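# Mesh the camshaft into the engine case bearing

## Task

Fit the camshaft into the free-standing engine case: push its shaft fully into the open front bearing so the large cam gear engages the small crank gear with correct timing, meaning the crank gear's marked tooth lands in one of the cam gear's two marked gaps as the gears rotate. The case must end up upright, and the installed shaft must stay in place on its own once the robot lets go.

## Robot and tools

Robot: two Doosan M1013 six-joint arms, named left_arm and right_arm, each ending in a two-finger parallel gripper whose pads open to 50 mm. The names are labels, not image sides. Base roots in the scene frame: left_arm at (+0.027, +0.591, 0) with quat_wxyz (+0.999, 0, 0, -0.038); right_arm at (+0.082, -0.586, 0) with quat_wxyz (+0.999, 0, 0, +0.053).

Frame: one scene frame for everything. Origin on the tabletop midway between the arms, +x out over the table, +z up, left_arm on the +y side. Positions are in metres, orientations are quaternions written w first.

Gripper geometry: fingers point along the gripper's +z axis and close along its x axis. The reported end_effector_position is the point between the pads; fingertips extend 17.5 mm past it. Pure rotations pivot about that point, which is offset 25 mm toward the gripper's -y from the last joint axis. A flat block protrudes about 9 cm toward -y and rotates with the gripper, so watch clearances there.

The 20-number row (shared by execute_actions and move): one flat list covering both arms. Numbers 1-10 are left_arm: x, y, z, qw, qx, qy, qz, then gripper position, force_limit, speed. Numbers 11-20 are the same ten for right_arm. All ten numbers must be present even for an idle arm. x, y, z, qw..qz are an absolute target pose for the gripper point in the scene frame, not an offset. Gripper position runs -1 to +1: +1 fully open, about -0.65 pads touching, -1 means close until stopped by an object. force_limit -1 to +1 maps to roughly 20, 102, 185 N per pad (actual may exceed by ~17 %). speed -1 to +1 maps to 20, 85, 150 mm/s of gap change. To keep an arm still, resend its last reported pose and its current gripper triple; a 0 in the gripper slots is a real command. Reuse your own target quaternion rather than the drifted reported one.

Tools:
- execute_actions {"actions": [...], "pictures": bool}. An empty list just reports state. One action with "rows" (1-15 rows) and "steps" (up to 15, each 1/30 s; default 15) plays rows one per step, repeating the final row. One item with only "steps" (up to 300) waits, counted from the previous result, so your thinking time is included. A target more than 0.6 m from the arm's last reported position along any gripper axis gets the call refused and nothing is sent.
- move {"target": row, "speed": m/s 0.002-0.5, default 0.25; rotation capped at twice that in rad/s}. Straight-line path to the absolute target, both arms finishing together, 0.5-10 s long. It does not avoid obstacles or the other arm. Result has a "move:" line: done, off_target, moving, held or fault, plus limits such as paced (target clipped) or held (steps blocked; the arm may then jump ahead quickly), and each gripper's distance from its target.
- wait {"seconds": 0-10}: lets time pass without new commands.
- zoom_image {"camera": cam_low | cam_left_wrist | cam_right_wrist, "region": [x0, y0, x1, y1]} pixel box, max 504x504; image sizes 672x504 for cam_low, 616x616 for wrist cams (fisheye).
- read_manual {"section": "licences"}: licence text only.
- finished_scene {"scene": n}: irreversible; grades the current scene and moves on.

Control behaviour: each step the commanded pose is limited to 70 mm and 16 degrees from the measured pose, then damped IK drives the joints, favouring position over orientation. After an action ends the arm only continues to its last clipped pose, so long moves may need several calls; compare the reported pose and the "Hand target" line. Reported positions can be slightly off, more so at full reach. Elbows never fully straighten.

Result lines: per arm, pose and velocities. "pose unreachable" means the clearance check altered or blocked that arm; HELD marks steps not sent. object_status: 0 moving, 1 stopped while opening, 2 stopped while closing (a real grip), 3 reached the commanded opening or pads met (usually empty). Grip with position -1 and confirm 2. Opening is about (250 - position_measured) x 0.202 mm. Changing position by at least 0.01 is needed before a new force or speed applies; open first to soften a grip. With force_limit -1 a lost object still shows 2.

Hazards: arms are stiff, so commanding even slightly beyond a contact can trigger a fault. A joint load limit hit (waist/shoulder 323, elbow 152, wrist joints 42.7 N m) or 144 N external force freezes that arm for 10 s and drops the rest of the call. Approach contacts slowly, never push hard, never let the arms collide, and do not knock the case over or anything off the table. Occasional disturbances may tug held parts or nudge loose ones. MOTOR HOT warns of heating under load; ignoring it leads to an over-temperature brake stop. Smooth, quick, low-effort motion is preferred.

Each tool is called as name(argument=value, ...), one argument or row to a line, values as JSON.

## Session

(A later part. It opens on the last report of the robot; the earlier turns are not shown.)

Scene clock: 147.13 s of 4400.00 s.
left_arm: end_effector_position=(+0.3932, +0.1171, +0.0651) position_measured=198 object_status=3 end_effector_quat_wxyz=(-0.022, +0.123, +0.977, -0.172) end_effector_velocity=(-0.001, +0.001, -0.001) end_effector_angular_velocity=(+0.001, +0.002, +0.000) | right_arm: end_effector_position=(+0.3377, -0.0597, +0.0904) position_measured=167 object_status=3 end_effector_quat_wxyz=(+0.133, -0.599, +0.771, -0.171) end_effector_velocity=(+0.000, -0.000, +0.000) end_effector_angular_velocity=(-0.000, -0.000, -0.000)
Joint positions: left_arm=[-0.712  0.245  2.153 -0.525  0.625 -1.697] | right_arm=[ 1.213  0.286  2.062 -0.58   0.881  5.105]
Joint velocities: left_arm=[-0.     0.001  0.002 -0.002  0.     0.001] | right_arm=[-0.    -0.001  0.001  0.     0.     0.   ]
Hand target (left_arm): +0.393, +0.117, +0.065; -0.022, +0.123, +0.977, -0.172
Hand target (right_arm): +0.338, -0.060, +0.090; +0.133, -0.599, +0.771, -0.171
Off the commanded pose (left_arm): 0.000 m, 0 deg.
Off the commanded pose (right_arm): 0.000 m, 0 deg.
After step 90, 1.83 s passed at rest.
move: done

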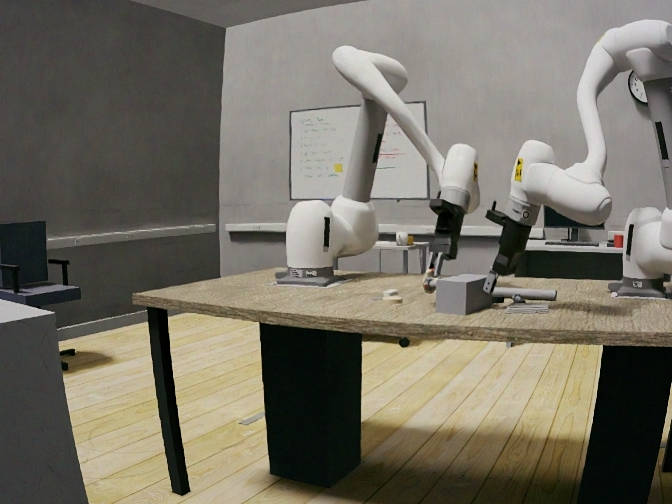

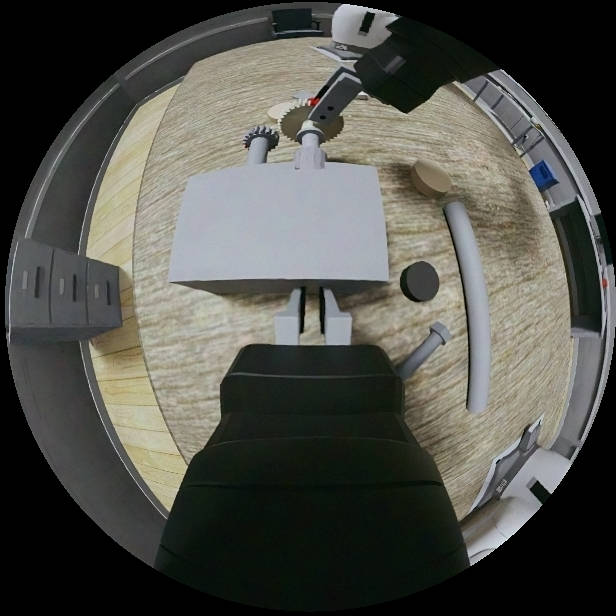

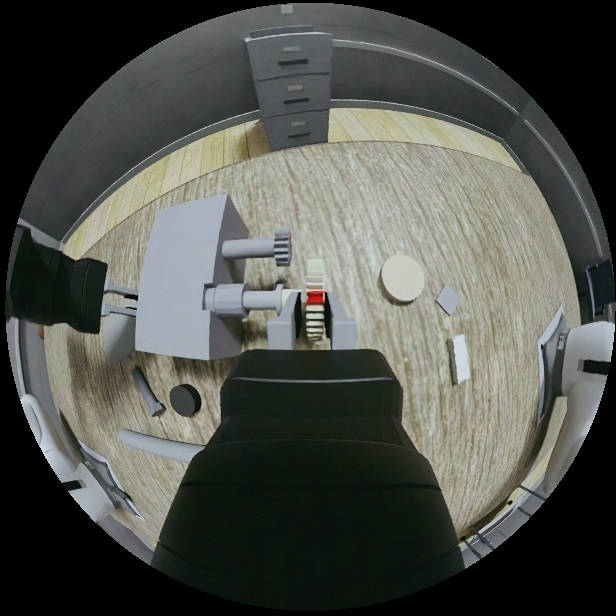

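move(
  target=[0.3931,0.1172,0.065,-0.0216,0.1226,0.9771,-0.1722,-0.3,0,0,0.3383,-0.0616,0.0904,-0.1328,0.5991,-0.7709,0.1709,-0.1,0,-1],
  speed=0.012,
)

move(
  target=[0.3931,0.1172,0.065,-0.0216,0.1226,0.9771,-0.1722,-0.3,0,0,0.3383,-0.0616,0.0904,-0.1328,0.5991,-0.7709,0.1709,-1,0,-1],
)

move(
  target=[0.3931,0.1172,0.065,-0.0216,0.1226,0.9771,-0.1722,-0.3,0,0,0.3366,-0.0632,0.0904,-0.131,0.591,-0.7771,0.1723,-1,0,-1],
  speed=0.012,
)

zoom_image(
  camera="cam_right_wrist",
  region=[190, 220, 340, 340],
)

move(
  target=[0.3931,0.1172,0.065,-0.0216,0.1226,0.9771,-0.1722,-0.3,0,0,0.3377,-0.0593,0.0904,-0.131,0.591,-0.7771,0.1723,-1,0,-1],
  speed=0.008,
)

zoom_image(
  camera="cam_right_wrist",
  region=[190, 220, 340, 340],
)

Scene clock: 157.33 s of 4400.00 s.
left_arm: end_effector_position=(+0.3931, +0.1172, +0.0650) position_measured=198 object_status=3 end_effector_quat_wxyz=(-0.022, +0.123, +0.977, -0.172) end_effector_velocity=(-0.001, -0.000, -0.000) end_effector_angular_velocity=(+0.001, +0.000, -0.001) | right_arm: end_effector_position=(+0.3383, -0.0616, +0.0904) position_measured=167 object_status=3 end_effector_quat_wxyz=(+0.133, -0.599, +0.771, -0.171) end_effector_velocity=(+0.000, -0.000, -0.000) end_effector_angular_velocity=(-0.002, -0.000, -0.000)
Joint positions: left_arm=[-0.712  0.245  2.154 -0.525  0.625 -1.697] | right_arm=[ 1.211  0.284  2.065 -0.58   0.88   5.104]
Joint velocities: left_arm=[-0.001 -0.001  0.001  0.001  0.    -0.001] | right_arm=[-0.     0.001 -0.    -0.     0.001 -0.   ]
Hand target (left_arm): +0.393, +0.117, +0.065; -0.022, +0.123, +0.977, -0.172
Hand target (right_arm): +0.338, -0.062, +0.090; +0.133, -0.599, +0.771, -0.171
Off the commanded pose (left_arm): 0.000 m, 0 deg.
Off the commanded pose (right_arm): 0.000 m, 0 deg.
After step 90, 6.50 s passed at rest.
move: done

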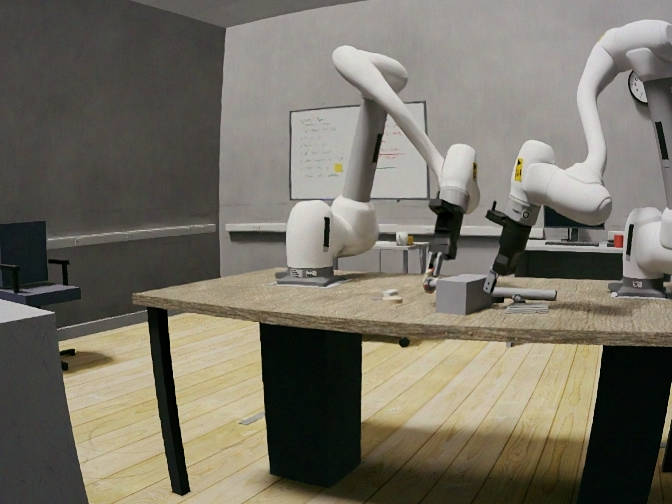

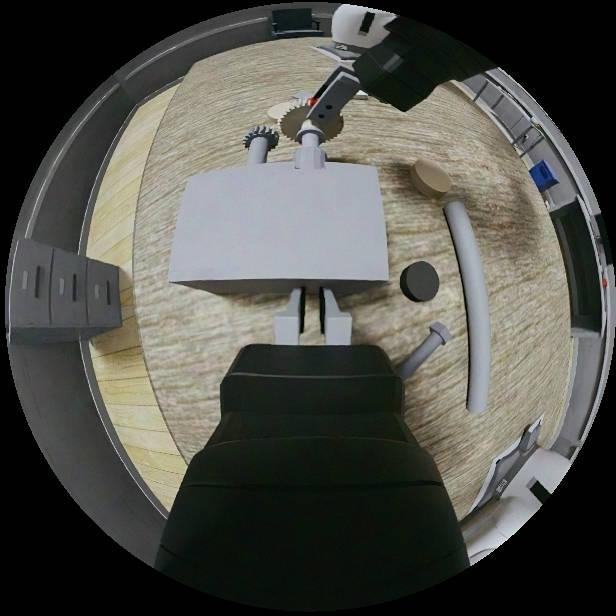

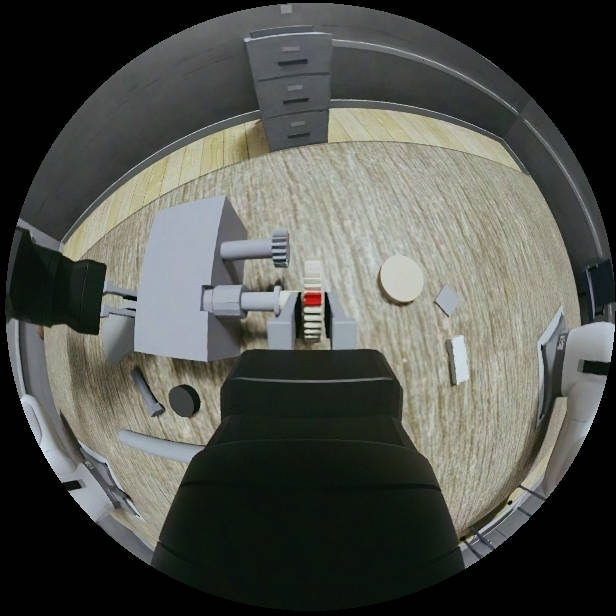

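Scene clock: 158.03 s of 4400.00 s.
left_arm: end_effector_position=(+0.3931, +0.1172, +0.0650) position_measured=198 object_status=3 end_effector_quat_wxyz=(-0.022, +0.123, +0.977, -0.172) end_effector_velocity=(+0.000, -0.000, +0.001) end_effector_angular_velocity=(-0.001, +0.000, +0.002) | right_arm: end_effector_position=(+0.3383, -0.0616, +0.0904) position_measured=197 object_status=2 end_effector_quat_wxyz=(+0.133, -0.599, +0.771, -0.171) end_effector_velocity=(+0.000, +0.000, +0.000) end_effector_angular_velocity=(-0.000, -0.000, -0.001)
Joint positions: left_arm=[-0.712  0.245  2.154 -0.525  0.625 -1.697] | right_arm=[ 1.211  0.284  2.065 -0.58   0.88   5.104]
Joint velocities: left_arm=[ 0.    -0.001  0.    -0.001 -0.    -0.001] | right_arm=[-0.     0.    -0.001  0.     0.001  0.   ]
Hand target (left_arm): +0.393, +0.117, +0.065; -0.022, +0.123, +0.977, -0.172
Hand target (right_arm): +0.338, -0.062, +0.090; +0.133, -0.599, +0.771, -0.171
Off the commanded pose (left_arm): 0.000 m, 0 deg.
Off the commanded pose (right_arm): 0.000 m, 0 deg.
move: done

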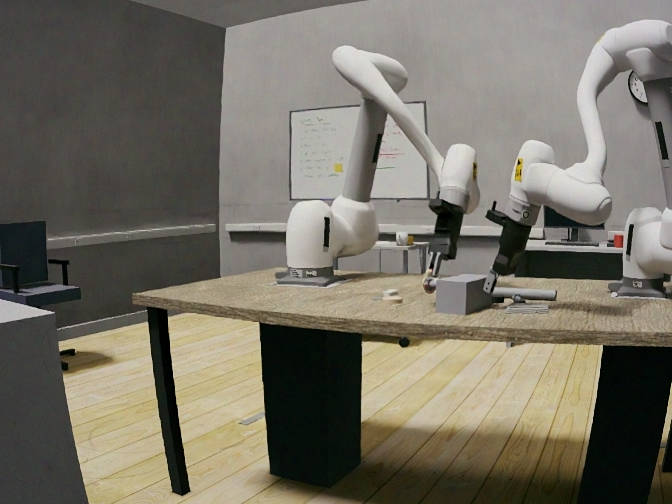

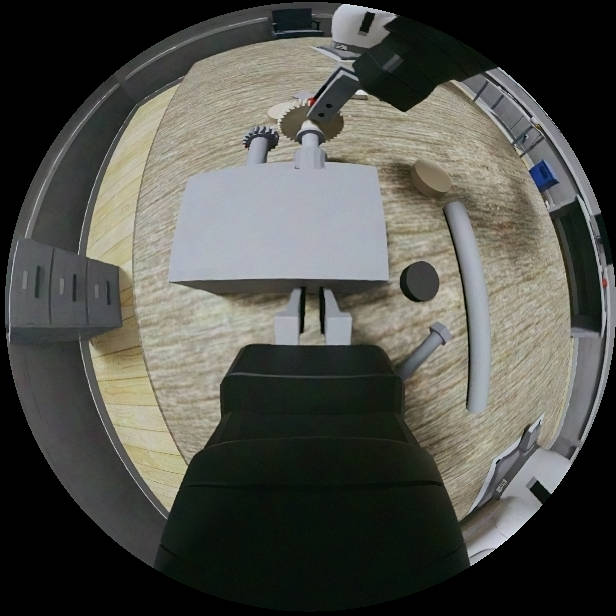

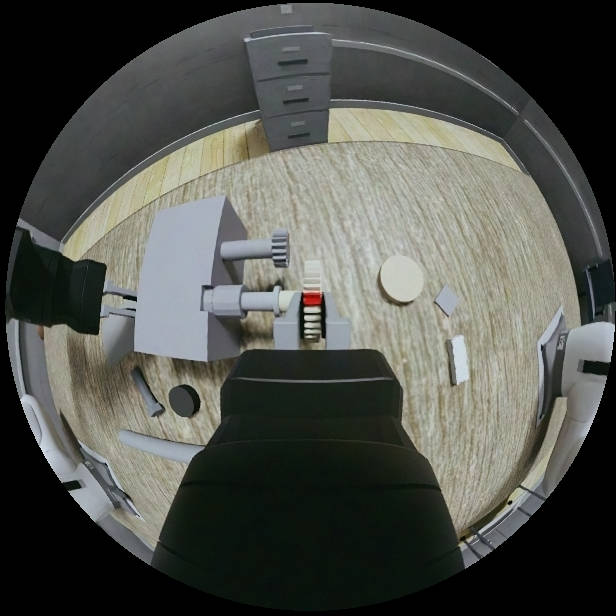

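Scene clock: 159.13 s of 4400.00 s.
left_arm: end_effector_position=(+0.3931, +0.1172, +0.0650) position_measured=198 object_status=3 end_effector_quat_wxyz=(-0.022, +0.123, +0.977, -0.172) end_effector_velocity=(+0.001, -0.000, +0.000) end_effector_angular_velocity=(-0.001, -0.001, +0.000) | right_arm: end_effector_position=(+0.3366, -0.0632, +0.0904) position_measured=197 object_status=2 end_effector_quat_wxyz=(+0.131, -0.591, +0.777, -0.172) end_effector_velocity=(-0.000, +0.001, -0.001) end_effector_angular_velocity=(-0.002, +0.001, +0.001)
Joint positions: left_arm=[-0.712  0.245  2.154 -0.525  0.625 -1.697] | right_arm=[ 1.213  0.285  2.063 -0.575  0.889  5.121]
Joint velocities: left_arm=[ 0.001  0.001 -0.001 -0.    -0.     0.001] | right_arm=[ 0.     0.003 -0.001  0.    -0.001  0.   ]
Hand target (left_arm): +0.393, +0.117, +0.065; -0.022, +0.123, +0.977, -0.172
Hand target (right_arm): +0.337, -0.063, +0.090; +0.131, -0.591, +0.777, -0.172
Off the commanded pose (left_arm): 0.000 m, 0 deg.
Off the commanded pose (right_arm): 0.000 m, 0 deg.
move: done

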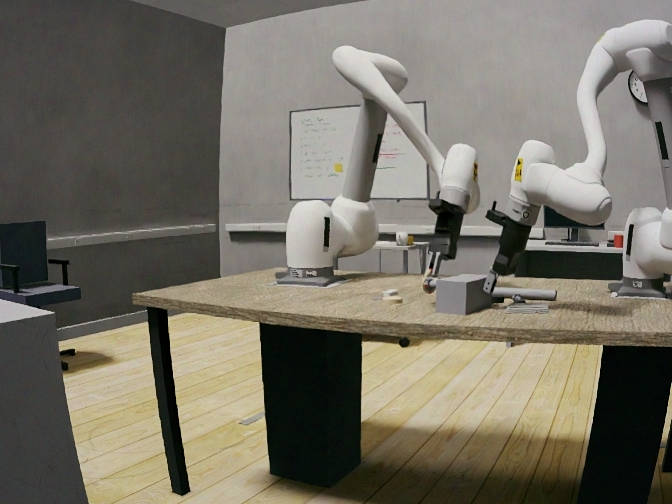

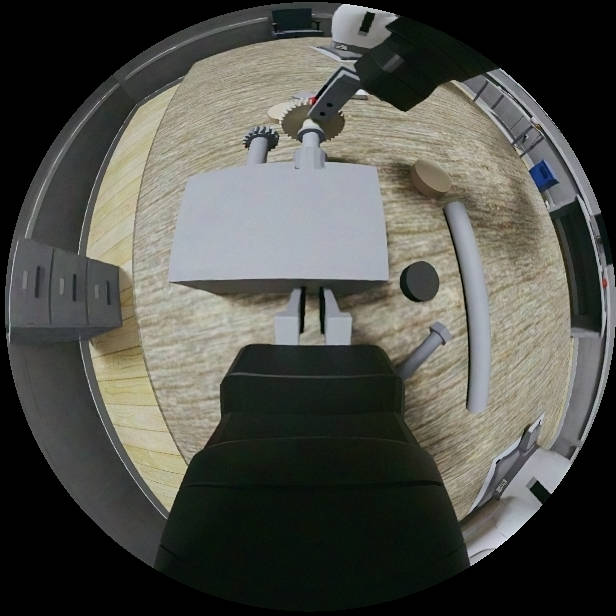

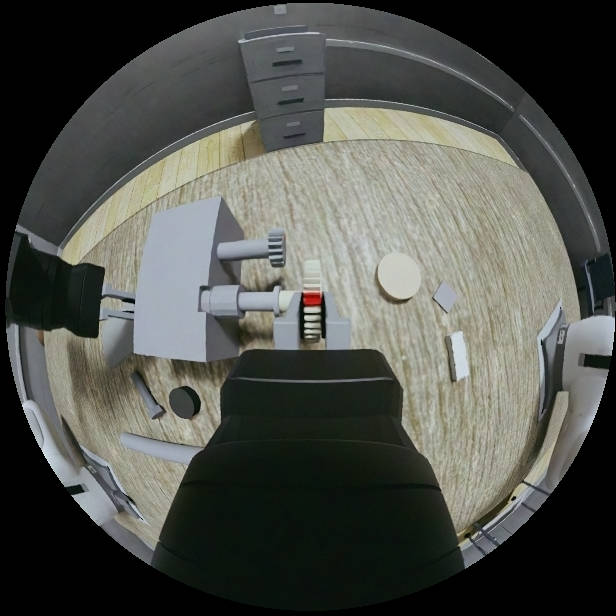

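Region (190, 220, 340, 340) of cam_right_wrist's 616x616 image, scaled by 3.360, with more detail than that image has; it fills the top 403 rows of this view, and the rest is white.

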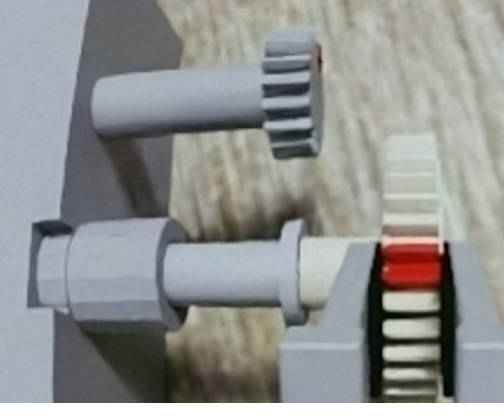

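Scene clock: 159.87 s of 4400.00 s.
left_arm: end_effector_position=(+0.3931, +0.1172, +0.0650) position_measured=198 object_status=3 end_effector_quat_wxyz=(-0.022, +0.123, +0.977, -0.172) end_effector_velocity=(+0.000, +0.000, +0.001) end_effector_angular_velocity=(-0.001, -0.000, +0.001) | right_arm: end_effector_position=(+0.3377, -0.0594, +0.0904) position_measured=197 object_status=2 end_effector_quat_wxyz=(+0.131, -0.591, +0.777, -0.172) end_effector_velocity=(+0.000, +0.000, -0.001) end_effector_angular_velocity=(-0.001, +0.000, +0.000)
Joint positions: left_arm=[-0.712  0.245  2.154 -0.525  0.625 -1.697] | right_arm=[ 1.213  0.29   2.055 -0.574  0.891  5.12 ]
Joint velocities: left_arm=[ 0.001 -0.001  0.    -0.    -0.    -0.   ] | right_arm=[-0.001  0.002 -0.    -0.    -0.001 -0.   ]
Hand target (left_arm): +0.393, +0.117, +0.065; -0.022, +0.123, +0.977, -0.172
Hand target (right_arm): +0.338, -0.059, +0.090; +0.131, -0.591, +0.777, -0.172
Off the commanded pose (left_arm): 0.000 m, 0 deg.
Off the commanded pose (right_arm): 0.000 m, 0 deg.
move: done

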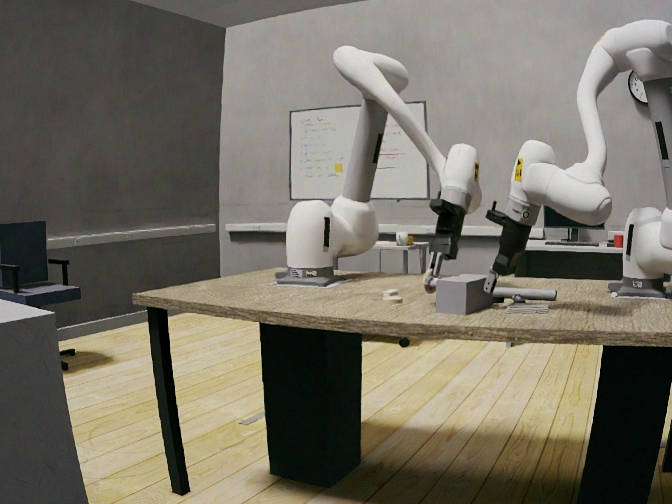

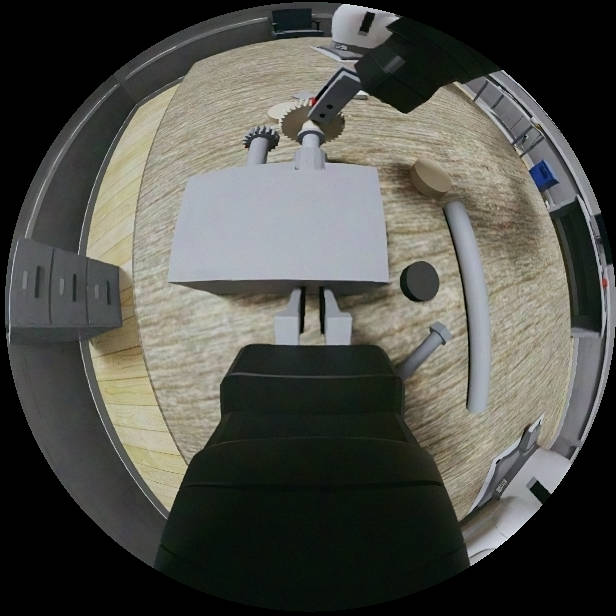

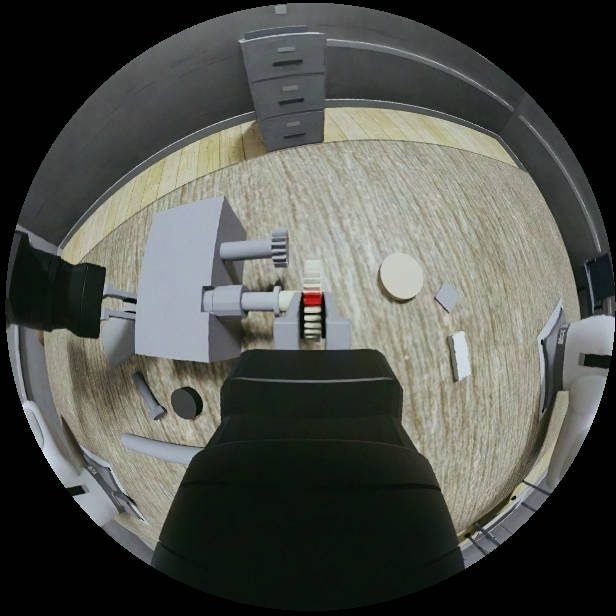

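Region (190, 220, 340, 340) of cam_right_wrist's 616x616 image, scaled by 3.360, with more detail than that image has; it fills the top 403 rows of this view, and the rest is white.

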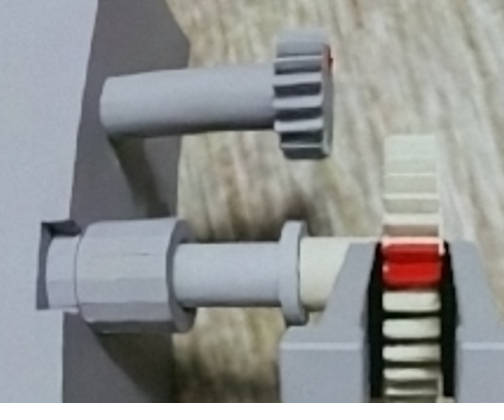

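move(
  target=[0.3931,0.1172,0.065,-0.0216,0.1226,0.9771,-0.1722,-0.3,0,0,0.3371,-0.0615,0.0895,-0.1377,0.5895,-0.7782,0.1671,-1,0,-1],
  speed=0.012,
)

move(
  target=[0.3931,0.1172,0.065,-0.0216,0.1226,0.9771,-0.1722,-0.3,0,0,0.3379,-0.0586,0.0895,-0.1377,0.5895,-0.7782,0.1671,-1,0,-1],
  speed=0.008,
)

zoom_image(
  camera="cam_right_wrist",
  region=[190, 220, 340, 340],
)

Scene clock: 167.67 s of 4400.00 s.
left_arm: end_effector_position=(+0.3931, +0.1172, +0.0650) position_measured=198 object_status=3 end_effector_quat_wxyz=(-0.022, +0.123, +0.977, -0.172) end_effector_velocity=(-0.000, -0.000, -0.000) end_effector_angular_velocity=(+0.000, +0.001, +0.001) | right_arm: end_effector_position=(+0.3371, -0.0615, +0.0895) position_measured=197 object_status=2 end_effector_quat_wxyz=(+0.138, -0.589, +0.778, -0.167) end_effector_velocity=(+0.000, -0.000, +0.000) end_effector_angular_velocity=(-0.000, -0.000, -0.000)
Joint positions: left_arm=[-0.712  0.245  2.154 -0.525  0.625 -1.697] | right_arm=[ 1.213  0.283  2.069 -0.585  0.872  5.136]
Joint velocities: left_arm=[-0.     0.     0.    -0.001 -0.    -0.001] | right_arm=[-0.    -0.     0.    -0.     0.001  0.   ]
Hand target (left_arm): +0.393, +0.117, +0.065; -0.022, +0.123, +0.977, -0.172
Hand target (right_arm): +0.337, -0.061, +0.090; +0.138, -0.590, +0.778, -0.167
Off the commanded pose (left_arm): 0.000 m, 0 deg.
Off the commanded pose (right_arm): 0.000 m, 0 deg.
After step 90, 3.87 s passed at rest.
move: done

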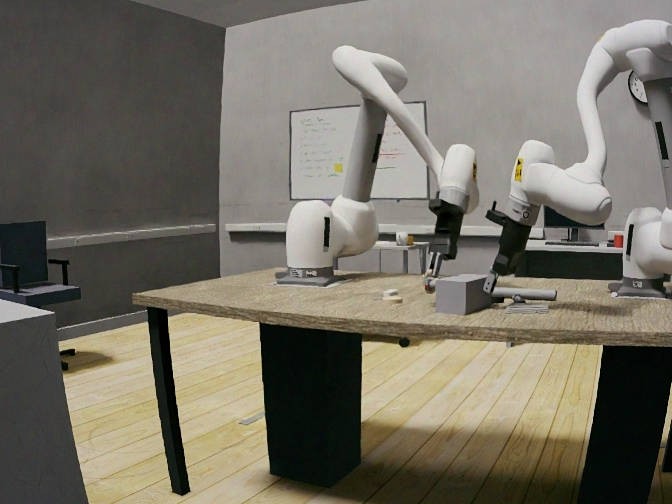

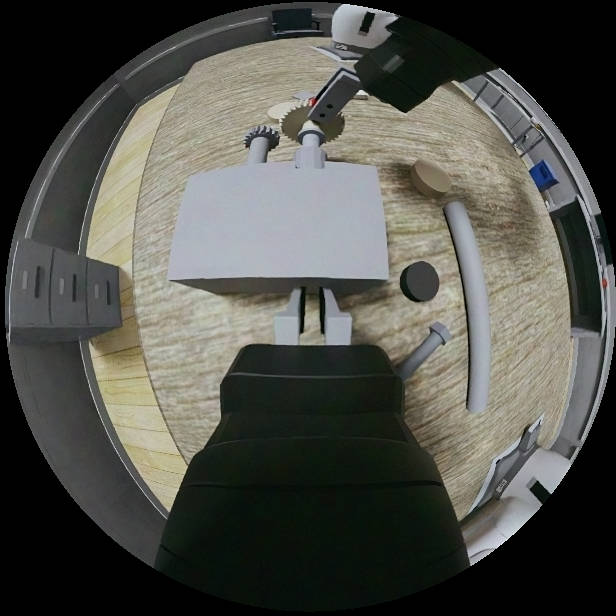

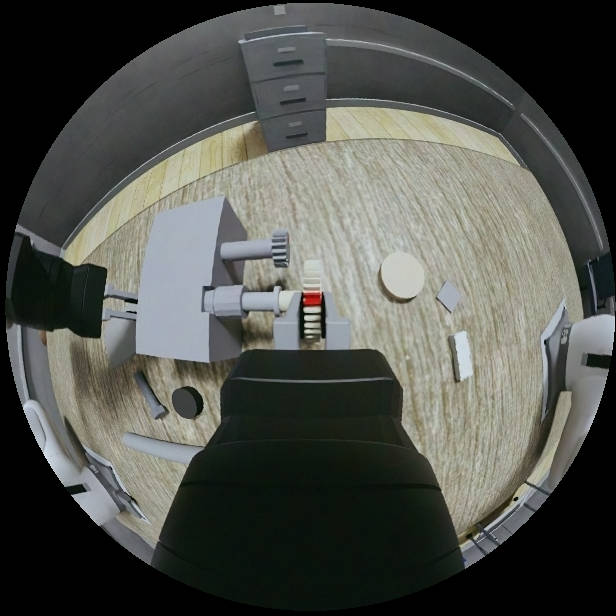

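Scene clock: 168.37 s of 4400.00 s.
left_arm: end_effector_position=(+0.3931, +0.1172, +0.0650) position_measured=198 object_status=3 end_effector_quat_wxyz=(-0.022, +0.123, +0.977, -0.172) end_effector_velocity=(+0.001, +0.000, +0.000) end_effector_angular_velocity=(-0.000, -0.002, -0.001) | right_arm: end_effector_position=(+0.3378, -0.0588, +0.0895) position_measured=197 object_status=2 end_effector_quat_wxyz=(+0.138, -0.589, +0.778, -0.167) end_effector_velocity=(+0.000, +0.000, -0.000) end_effector_angular_velocity=(+0.001, +0.001, +0.001)
Joint positions: left_arm=[-0.712  0.245  2.154 -0.525  0.625 -1.697] | right_arm=[ 1.213  0.287  2.063 -0.584  0.874  5.135]
Joint velocities: left_arm=[ 0.001  0.    -0.001  0.001  0.     0.001] | right_arm=[-0.     0.     0.     0.    -0.002 -0.   ]
Hand target (left_arm): +0.393, +0.117, +0.065; -0.022, +0.123, +0.977, -0.172
Hand target (right_arm): +0.338, -0.059, +0.089; +0.138, -0.590, +0.778, -0.167
Off the commanded pose (left_arm): 0.000 m, 0 deg.
Off the commanded pose (right_arm): 0.000 m, 0 deg.
move: done

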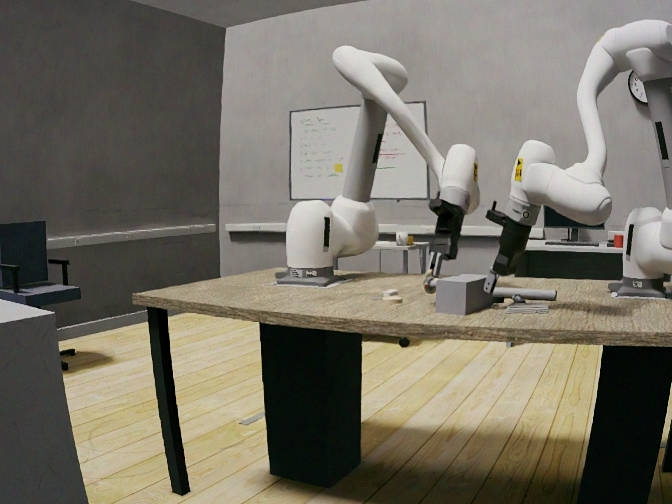

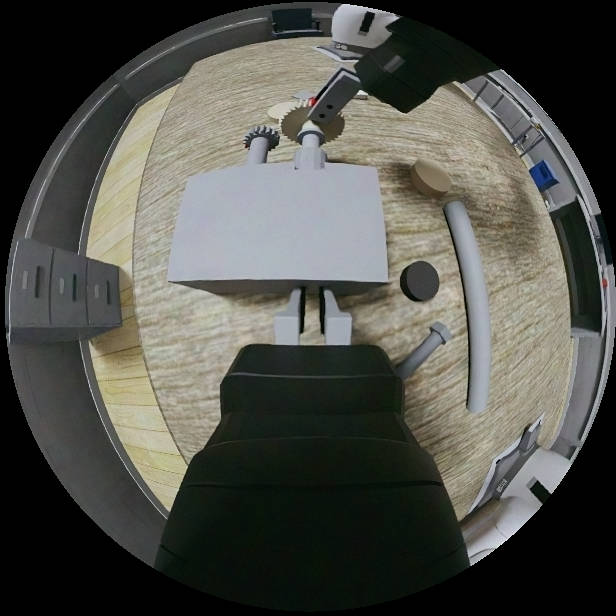

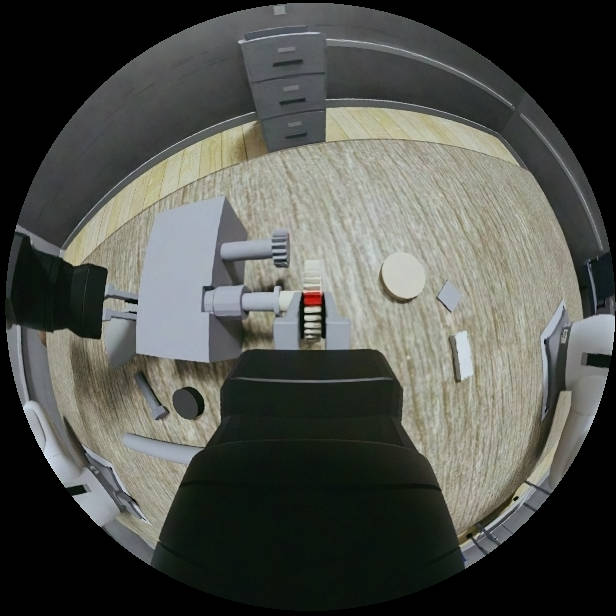

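Region (190, 220, 340, 340) of cam_right_wrist's 616x616 image, scaled by 3.360, with more detail than that image has; it fills the top 403 rows of this view, and the rest is white.

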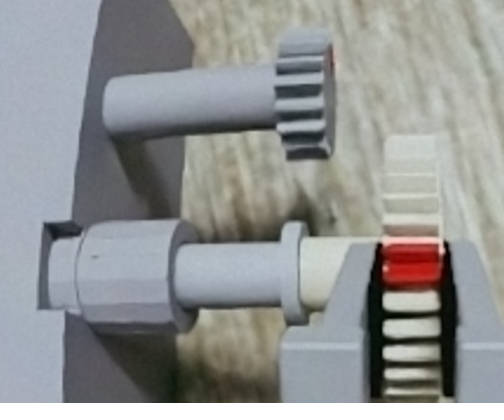

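move(
  target=[0.3931,0.1172,0.065,-0.0216,0.1226,0.9771,-0.1722,-0.3,0,0,0.3371,-0.0615,0.0912,-0.1243,0.5925,-0.776,0.1775,-1,0,-1],
  speed=0.015,
)

zoom_image(
  camera="cam_right_wrist",
  region=[190, 220, 340, 340],
)

move(
  target=[0.3931,0.1172,0.065,-0.0216,0.1226,0.9771,-0.1722,-0.3,0,0,0.3380,-0.0581,0.0912,-0.1243,0.5925,-0.776,0.1775,-1,0,-1],
  speed=0.008,
)

zoom_image(
  camera="cam_right_wrist",
  region=[190, 220, 340, 340],
)

Scene clock: 176.90 s of 4400.00 s.
left_arm: end_effector_position=(+0.3931, +0.1172, +0.0650) position_measured=198 object_status=3 end_effector_quat_wxyz=(-0.022, +0.123, +0.977, -0.172) end_effector_velocity=(-0.001, -0.000, -0.000) end_effector_angular_velocity=(+0.000, +0.001, -0.001) | right_arm: end_effector_position=(+0.3371, -0.0615, +0.0912) position_measured=197 object_status=2 end_effector_quat_wxyz=(+0.124, -0.592, +0.776, -0.177) end_effector_velocity=(-0.000, -0.001, +0.000) end_effector_angular_velocity=(-0.001, +0.000, +0.000)
Joint positions: left_arm=[-0.712  0.245  2.154 -0.525  0.625 -1.697] | right_arm=[ 1.213  0.293  2.051 -0.565  0.908  5.106]
Joint velocities: left_arm=[-0.001  0.     0.001 -0.     0.     0.001] | right_arm=[ 0.    -0.001  0.001  0.     0.001 -0.001]
Hand target (left_arm): +0.393, +0.117, +0.065; -0.022, +0.123, +0.977, -0.172
Hand target (right_arm): +0.337, -0.062, +0.091; +0.124, -0.592, +0.776, -0.177
Off the commanded pose (left_arm): 0.000 m, 0 deg.
Off the commanded pose (right_arm): 0.000 m, 0 deg.
After step 90, 4.17 s passed at rest.
move: done

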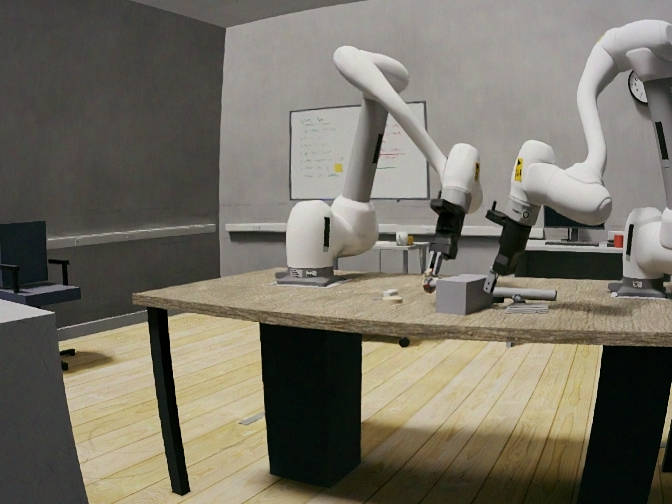

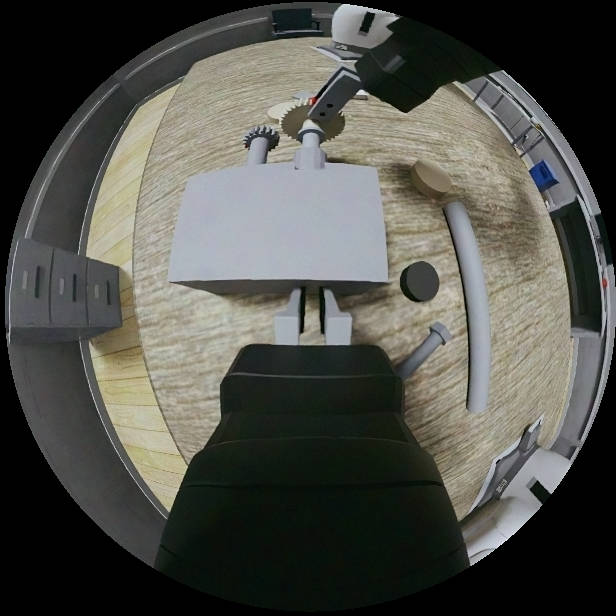

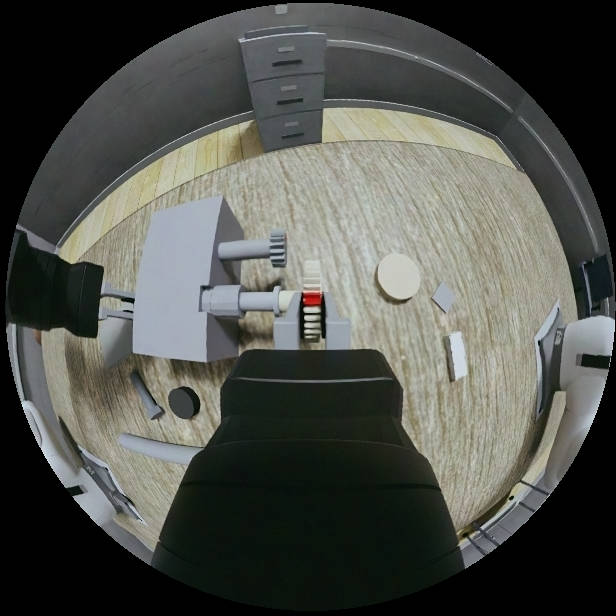

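Region (190, 220, 340, 340) of cam_right_wrist's 616x616 image, scaled by 3.360, with more detail than that image has; it fills the top 403 rows of this view, and the rest is white.

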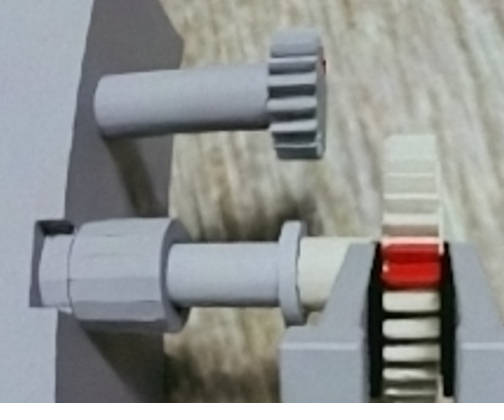

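Scene clock: 177.60 s of 4400.00 s.
left_arm: end_effector_position=(+0.3931, +0.1172, +0.0650) position_measured=198 object_status=3 end_effector_quat_wxyz=(-0.022, +0.123, +0.977, -0.172) end_effector_velocity=(-0.000, +0.000, -0.000) end_effector_angular_velocity=(+0.000, +0.000, -0.001) | right_arm: end_effector_position=(+0.3380, -0.0581, +0.0912) position_measured=197 object_status=2 end_effector_quat_wxyz=(+0.124, -0.592, +0.776, -0.178) end_effector_velocity=(-0.000, +0.000, +0.000) end_effector_angular_velocity=(+0.001, +0.000, +0.001)
Joint positions: left_arm=[-0.712  0.245  2.154 -0.525  0.625 -1.697] | right_arm=[ 1.213  0.297  2.044 -0.565  0.91   5.104]
Joint velocities: left_arm=[0.    0.    0.    0.    0.    0.001] | right_arm=[ 0.001 -0.001  0.     0.    -0.    -0.   ]
Hand target (left_arm): +0.393, +0.117, +0.065; -0.022, +0.123, +0.977, -0.172
Hand target (right_arm): +0.338, -0.058, +0.091; +0.124, -0.592, +0.776, -0.177
Off the commanded pose (left_arm): 0.000 m, 0 deg.
Off the commanded pose (right_arm): 0.000 m, 0 deg.
move: done

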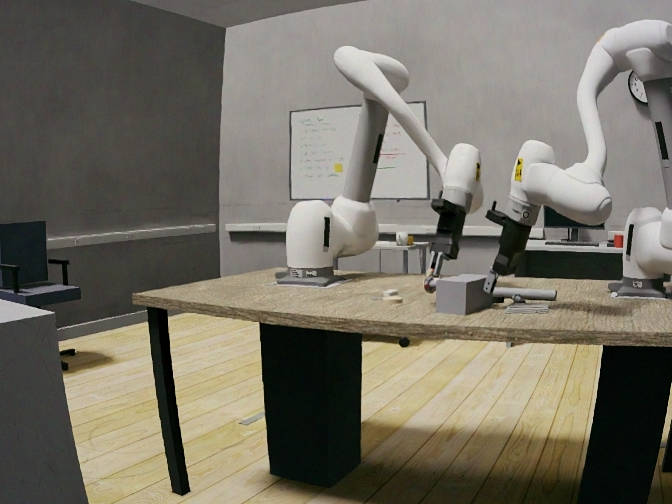

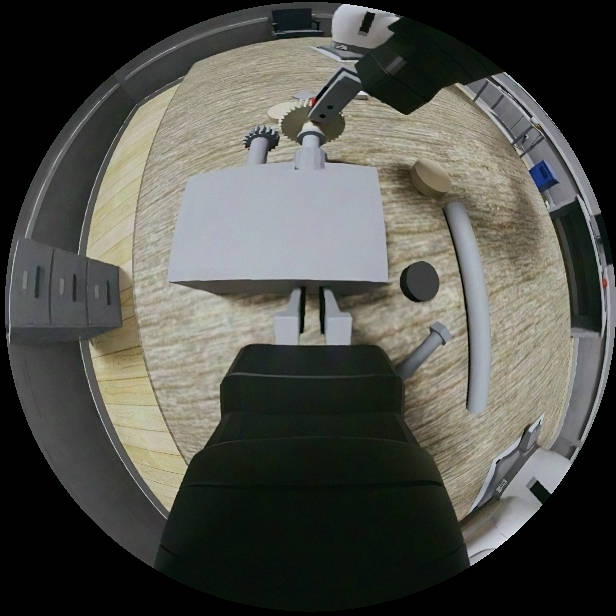

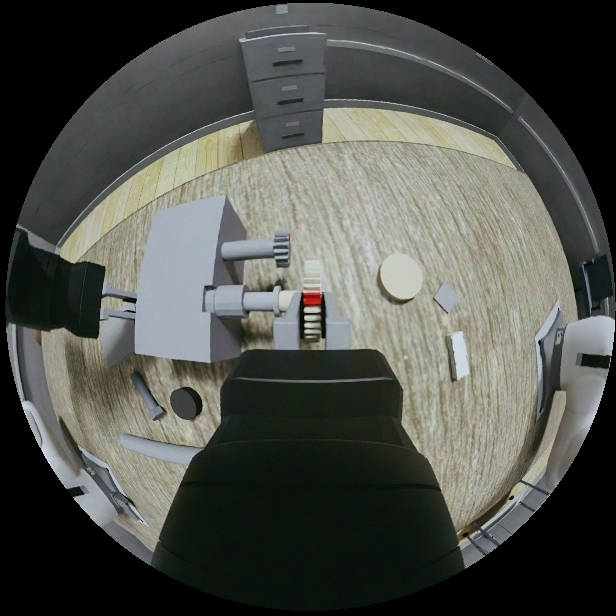

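Region (190, 220, 340, 340) of cam_right_wrist's 616x616 image, scaled by 3.360, with more detail than that image has; it fills the top 403 rows of this view, and the rest is white.

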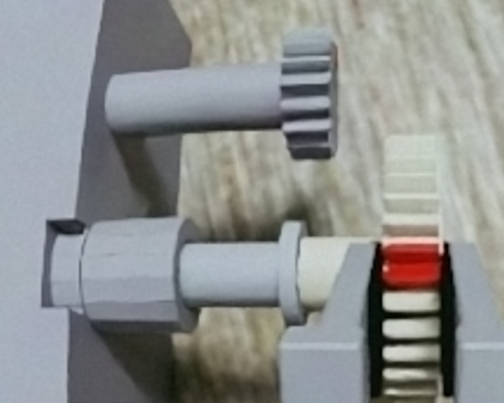

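Free now. Advance 5 mm more.

move(
  target=[0.3931,0.1172,0.065,-0.0216,0.1226,0.9771,-0.1722,-0.3,0,0,0.3393,-0.0533,0.0912,-0.1243,0.5925,-0.776,0.1775,-1,0,-1],
  speed=0.008,
)

zoom_image(
  camera="cam_right_wrist",
  region=[190, 220, 340, 340],
)

Scene clock: 181.07 s of 4400.00 s.
left_arm: end_effector_position=(+0.3931, +0.1172, +0.0650) position_measured=198 object_status=3 end_effector_quat_wxyz=(-0.022, +0.123, +0.977, -0.172) end_effector_velocity=(-0.001, +0.000, -0.001) end_effector_angular_velocity=(+0.002, +0.002, +0.000) | right_arm: end_effector_position=(+0.3393, -0.0533, +0.0912) position_measured=197 object_status=2 end_effector_quat_wxyz=(+0.124, -0.592, +0.776, -0.177) end_effector_velocity=(-0.000, -0.000, -0.001) end_effector_angular_velocity=(-0.001, +0.001, +0.000)
Joint positions: left_arm=[-0.712  0.245  2.154 -0.525  0.625 -1.697] | right_arm=[ 1.213  0.304  2.034 -0.563  0.912  5.102]
Joint velocities: left_arm=[-0.     0.001  0.001  0.    -0.    -0.001] | right_arm=[ 0.     0.001  0.001  0.    -0.001  0.   ]
Hand target (left_arm): +0.393, +0.117, +0.065; -0.022, +0.123, +0.977, -0.172
Hand target (right_arm): +0.339, -0.053, +0.091; +0.124, -0.592, +0.776, -0.177
Off the commanded pose (left_arm): 0.000 m, 0 deg.
Off the commanded pose (right_arm): 0.000 m, 0 deg.
move: done

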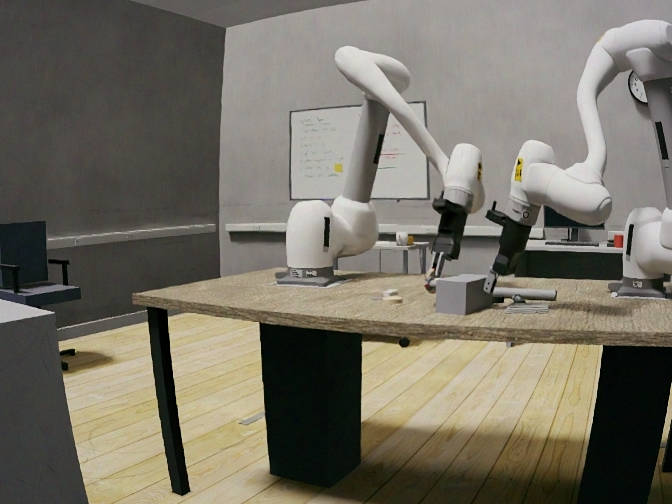

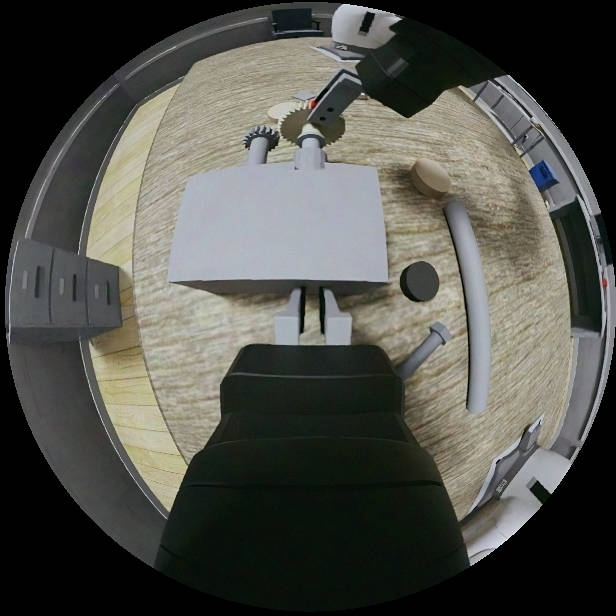

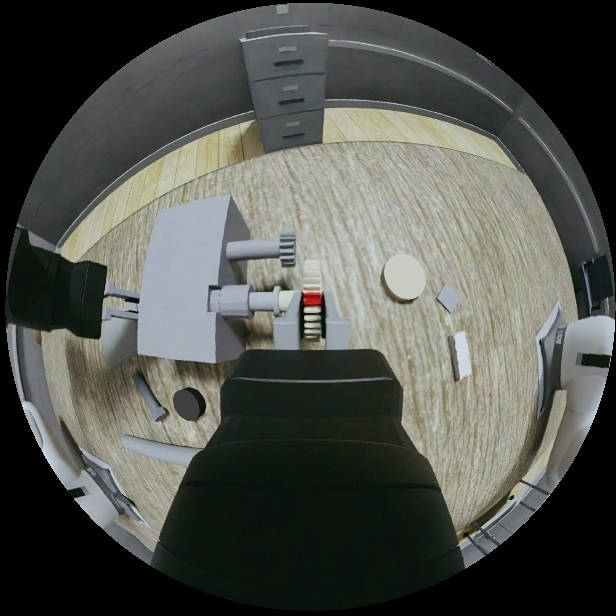

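Region (190, 220, 340, 340) of cam_right_wrist's 616x616 image, scaled by 3.360, with more detail than that image has; it fills the top 403 rows of this view, and the rest is white.

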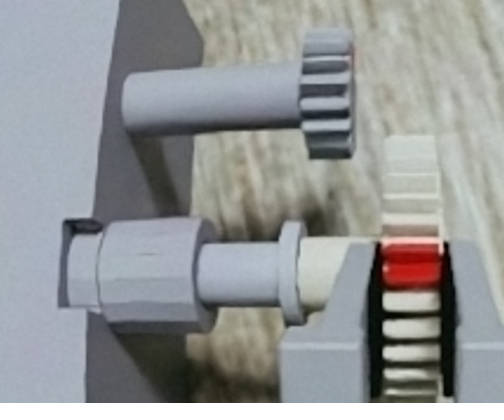

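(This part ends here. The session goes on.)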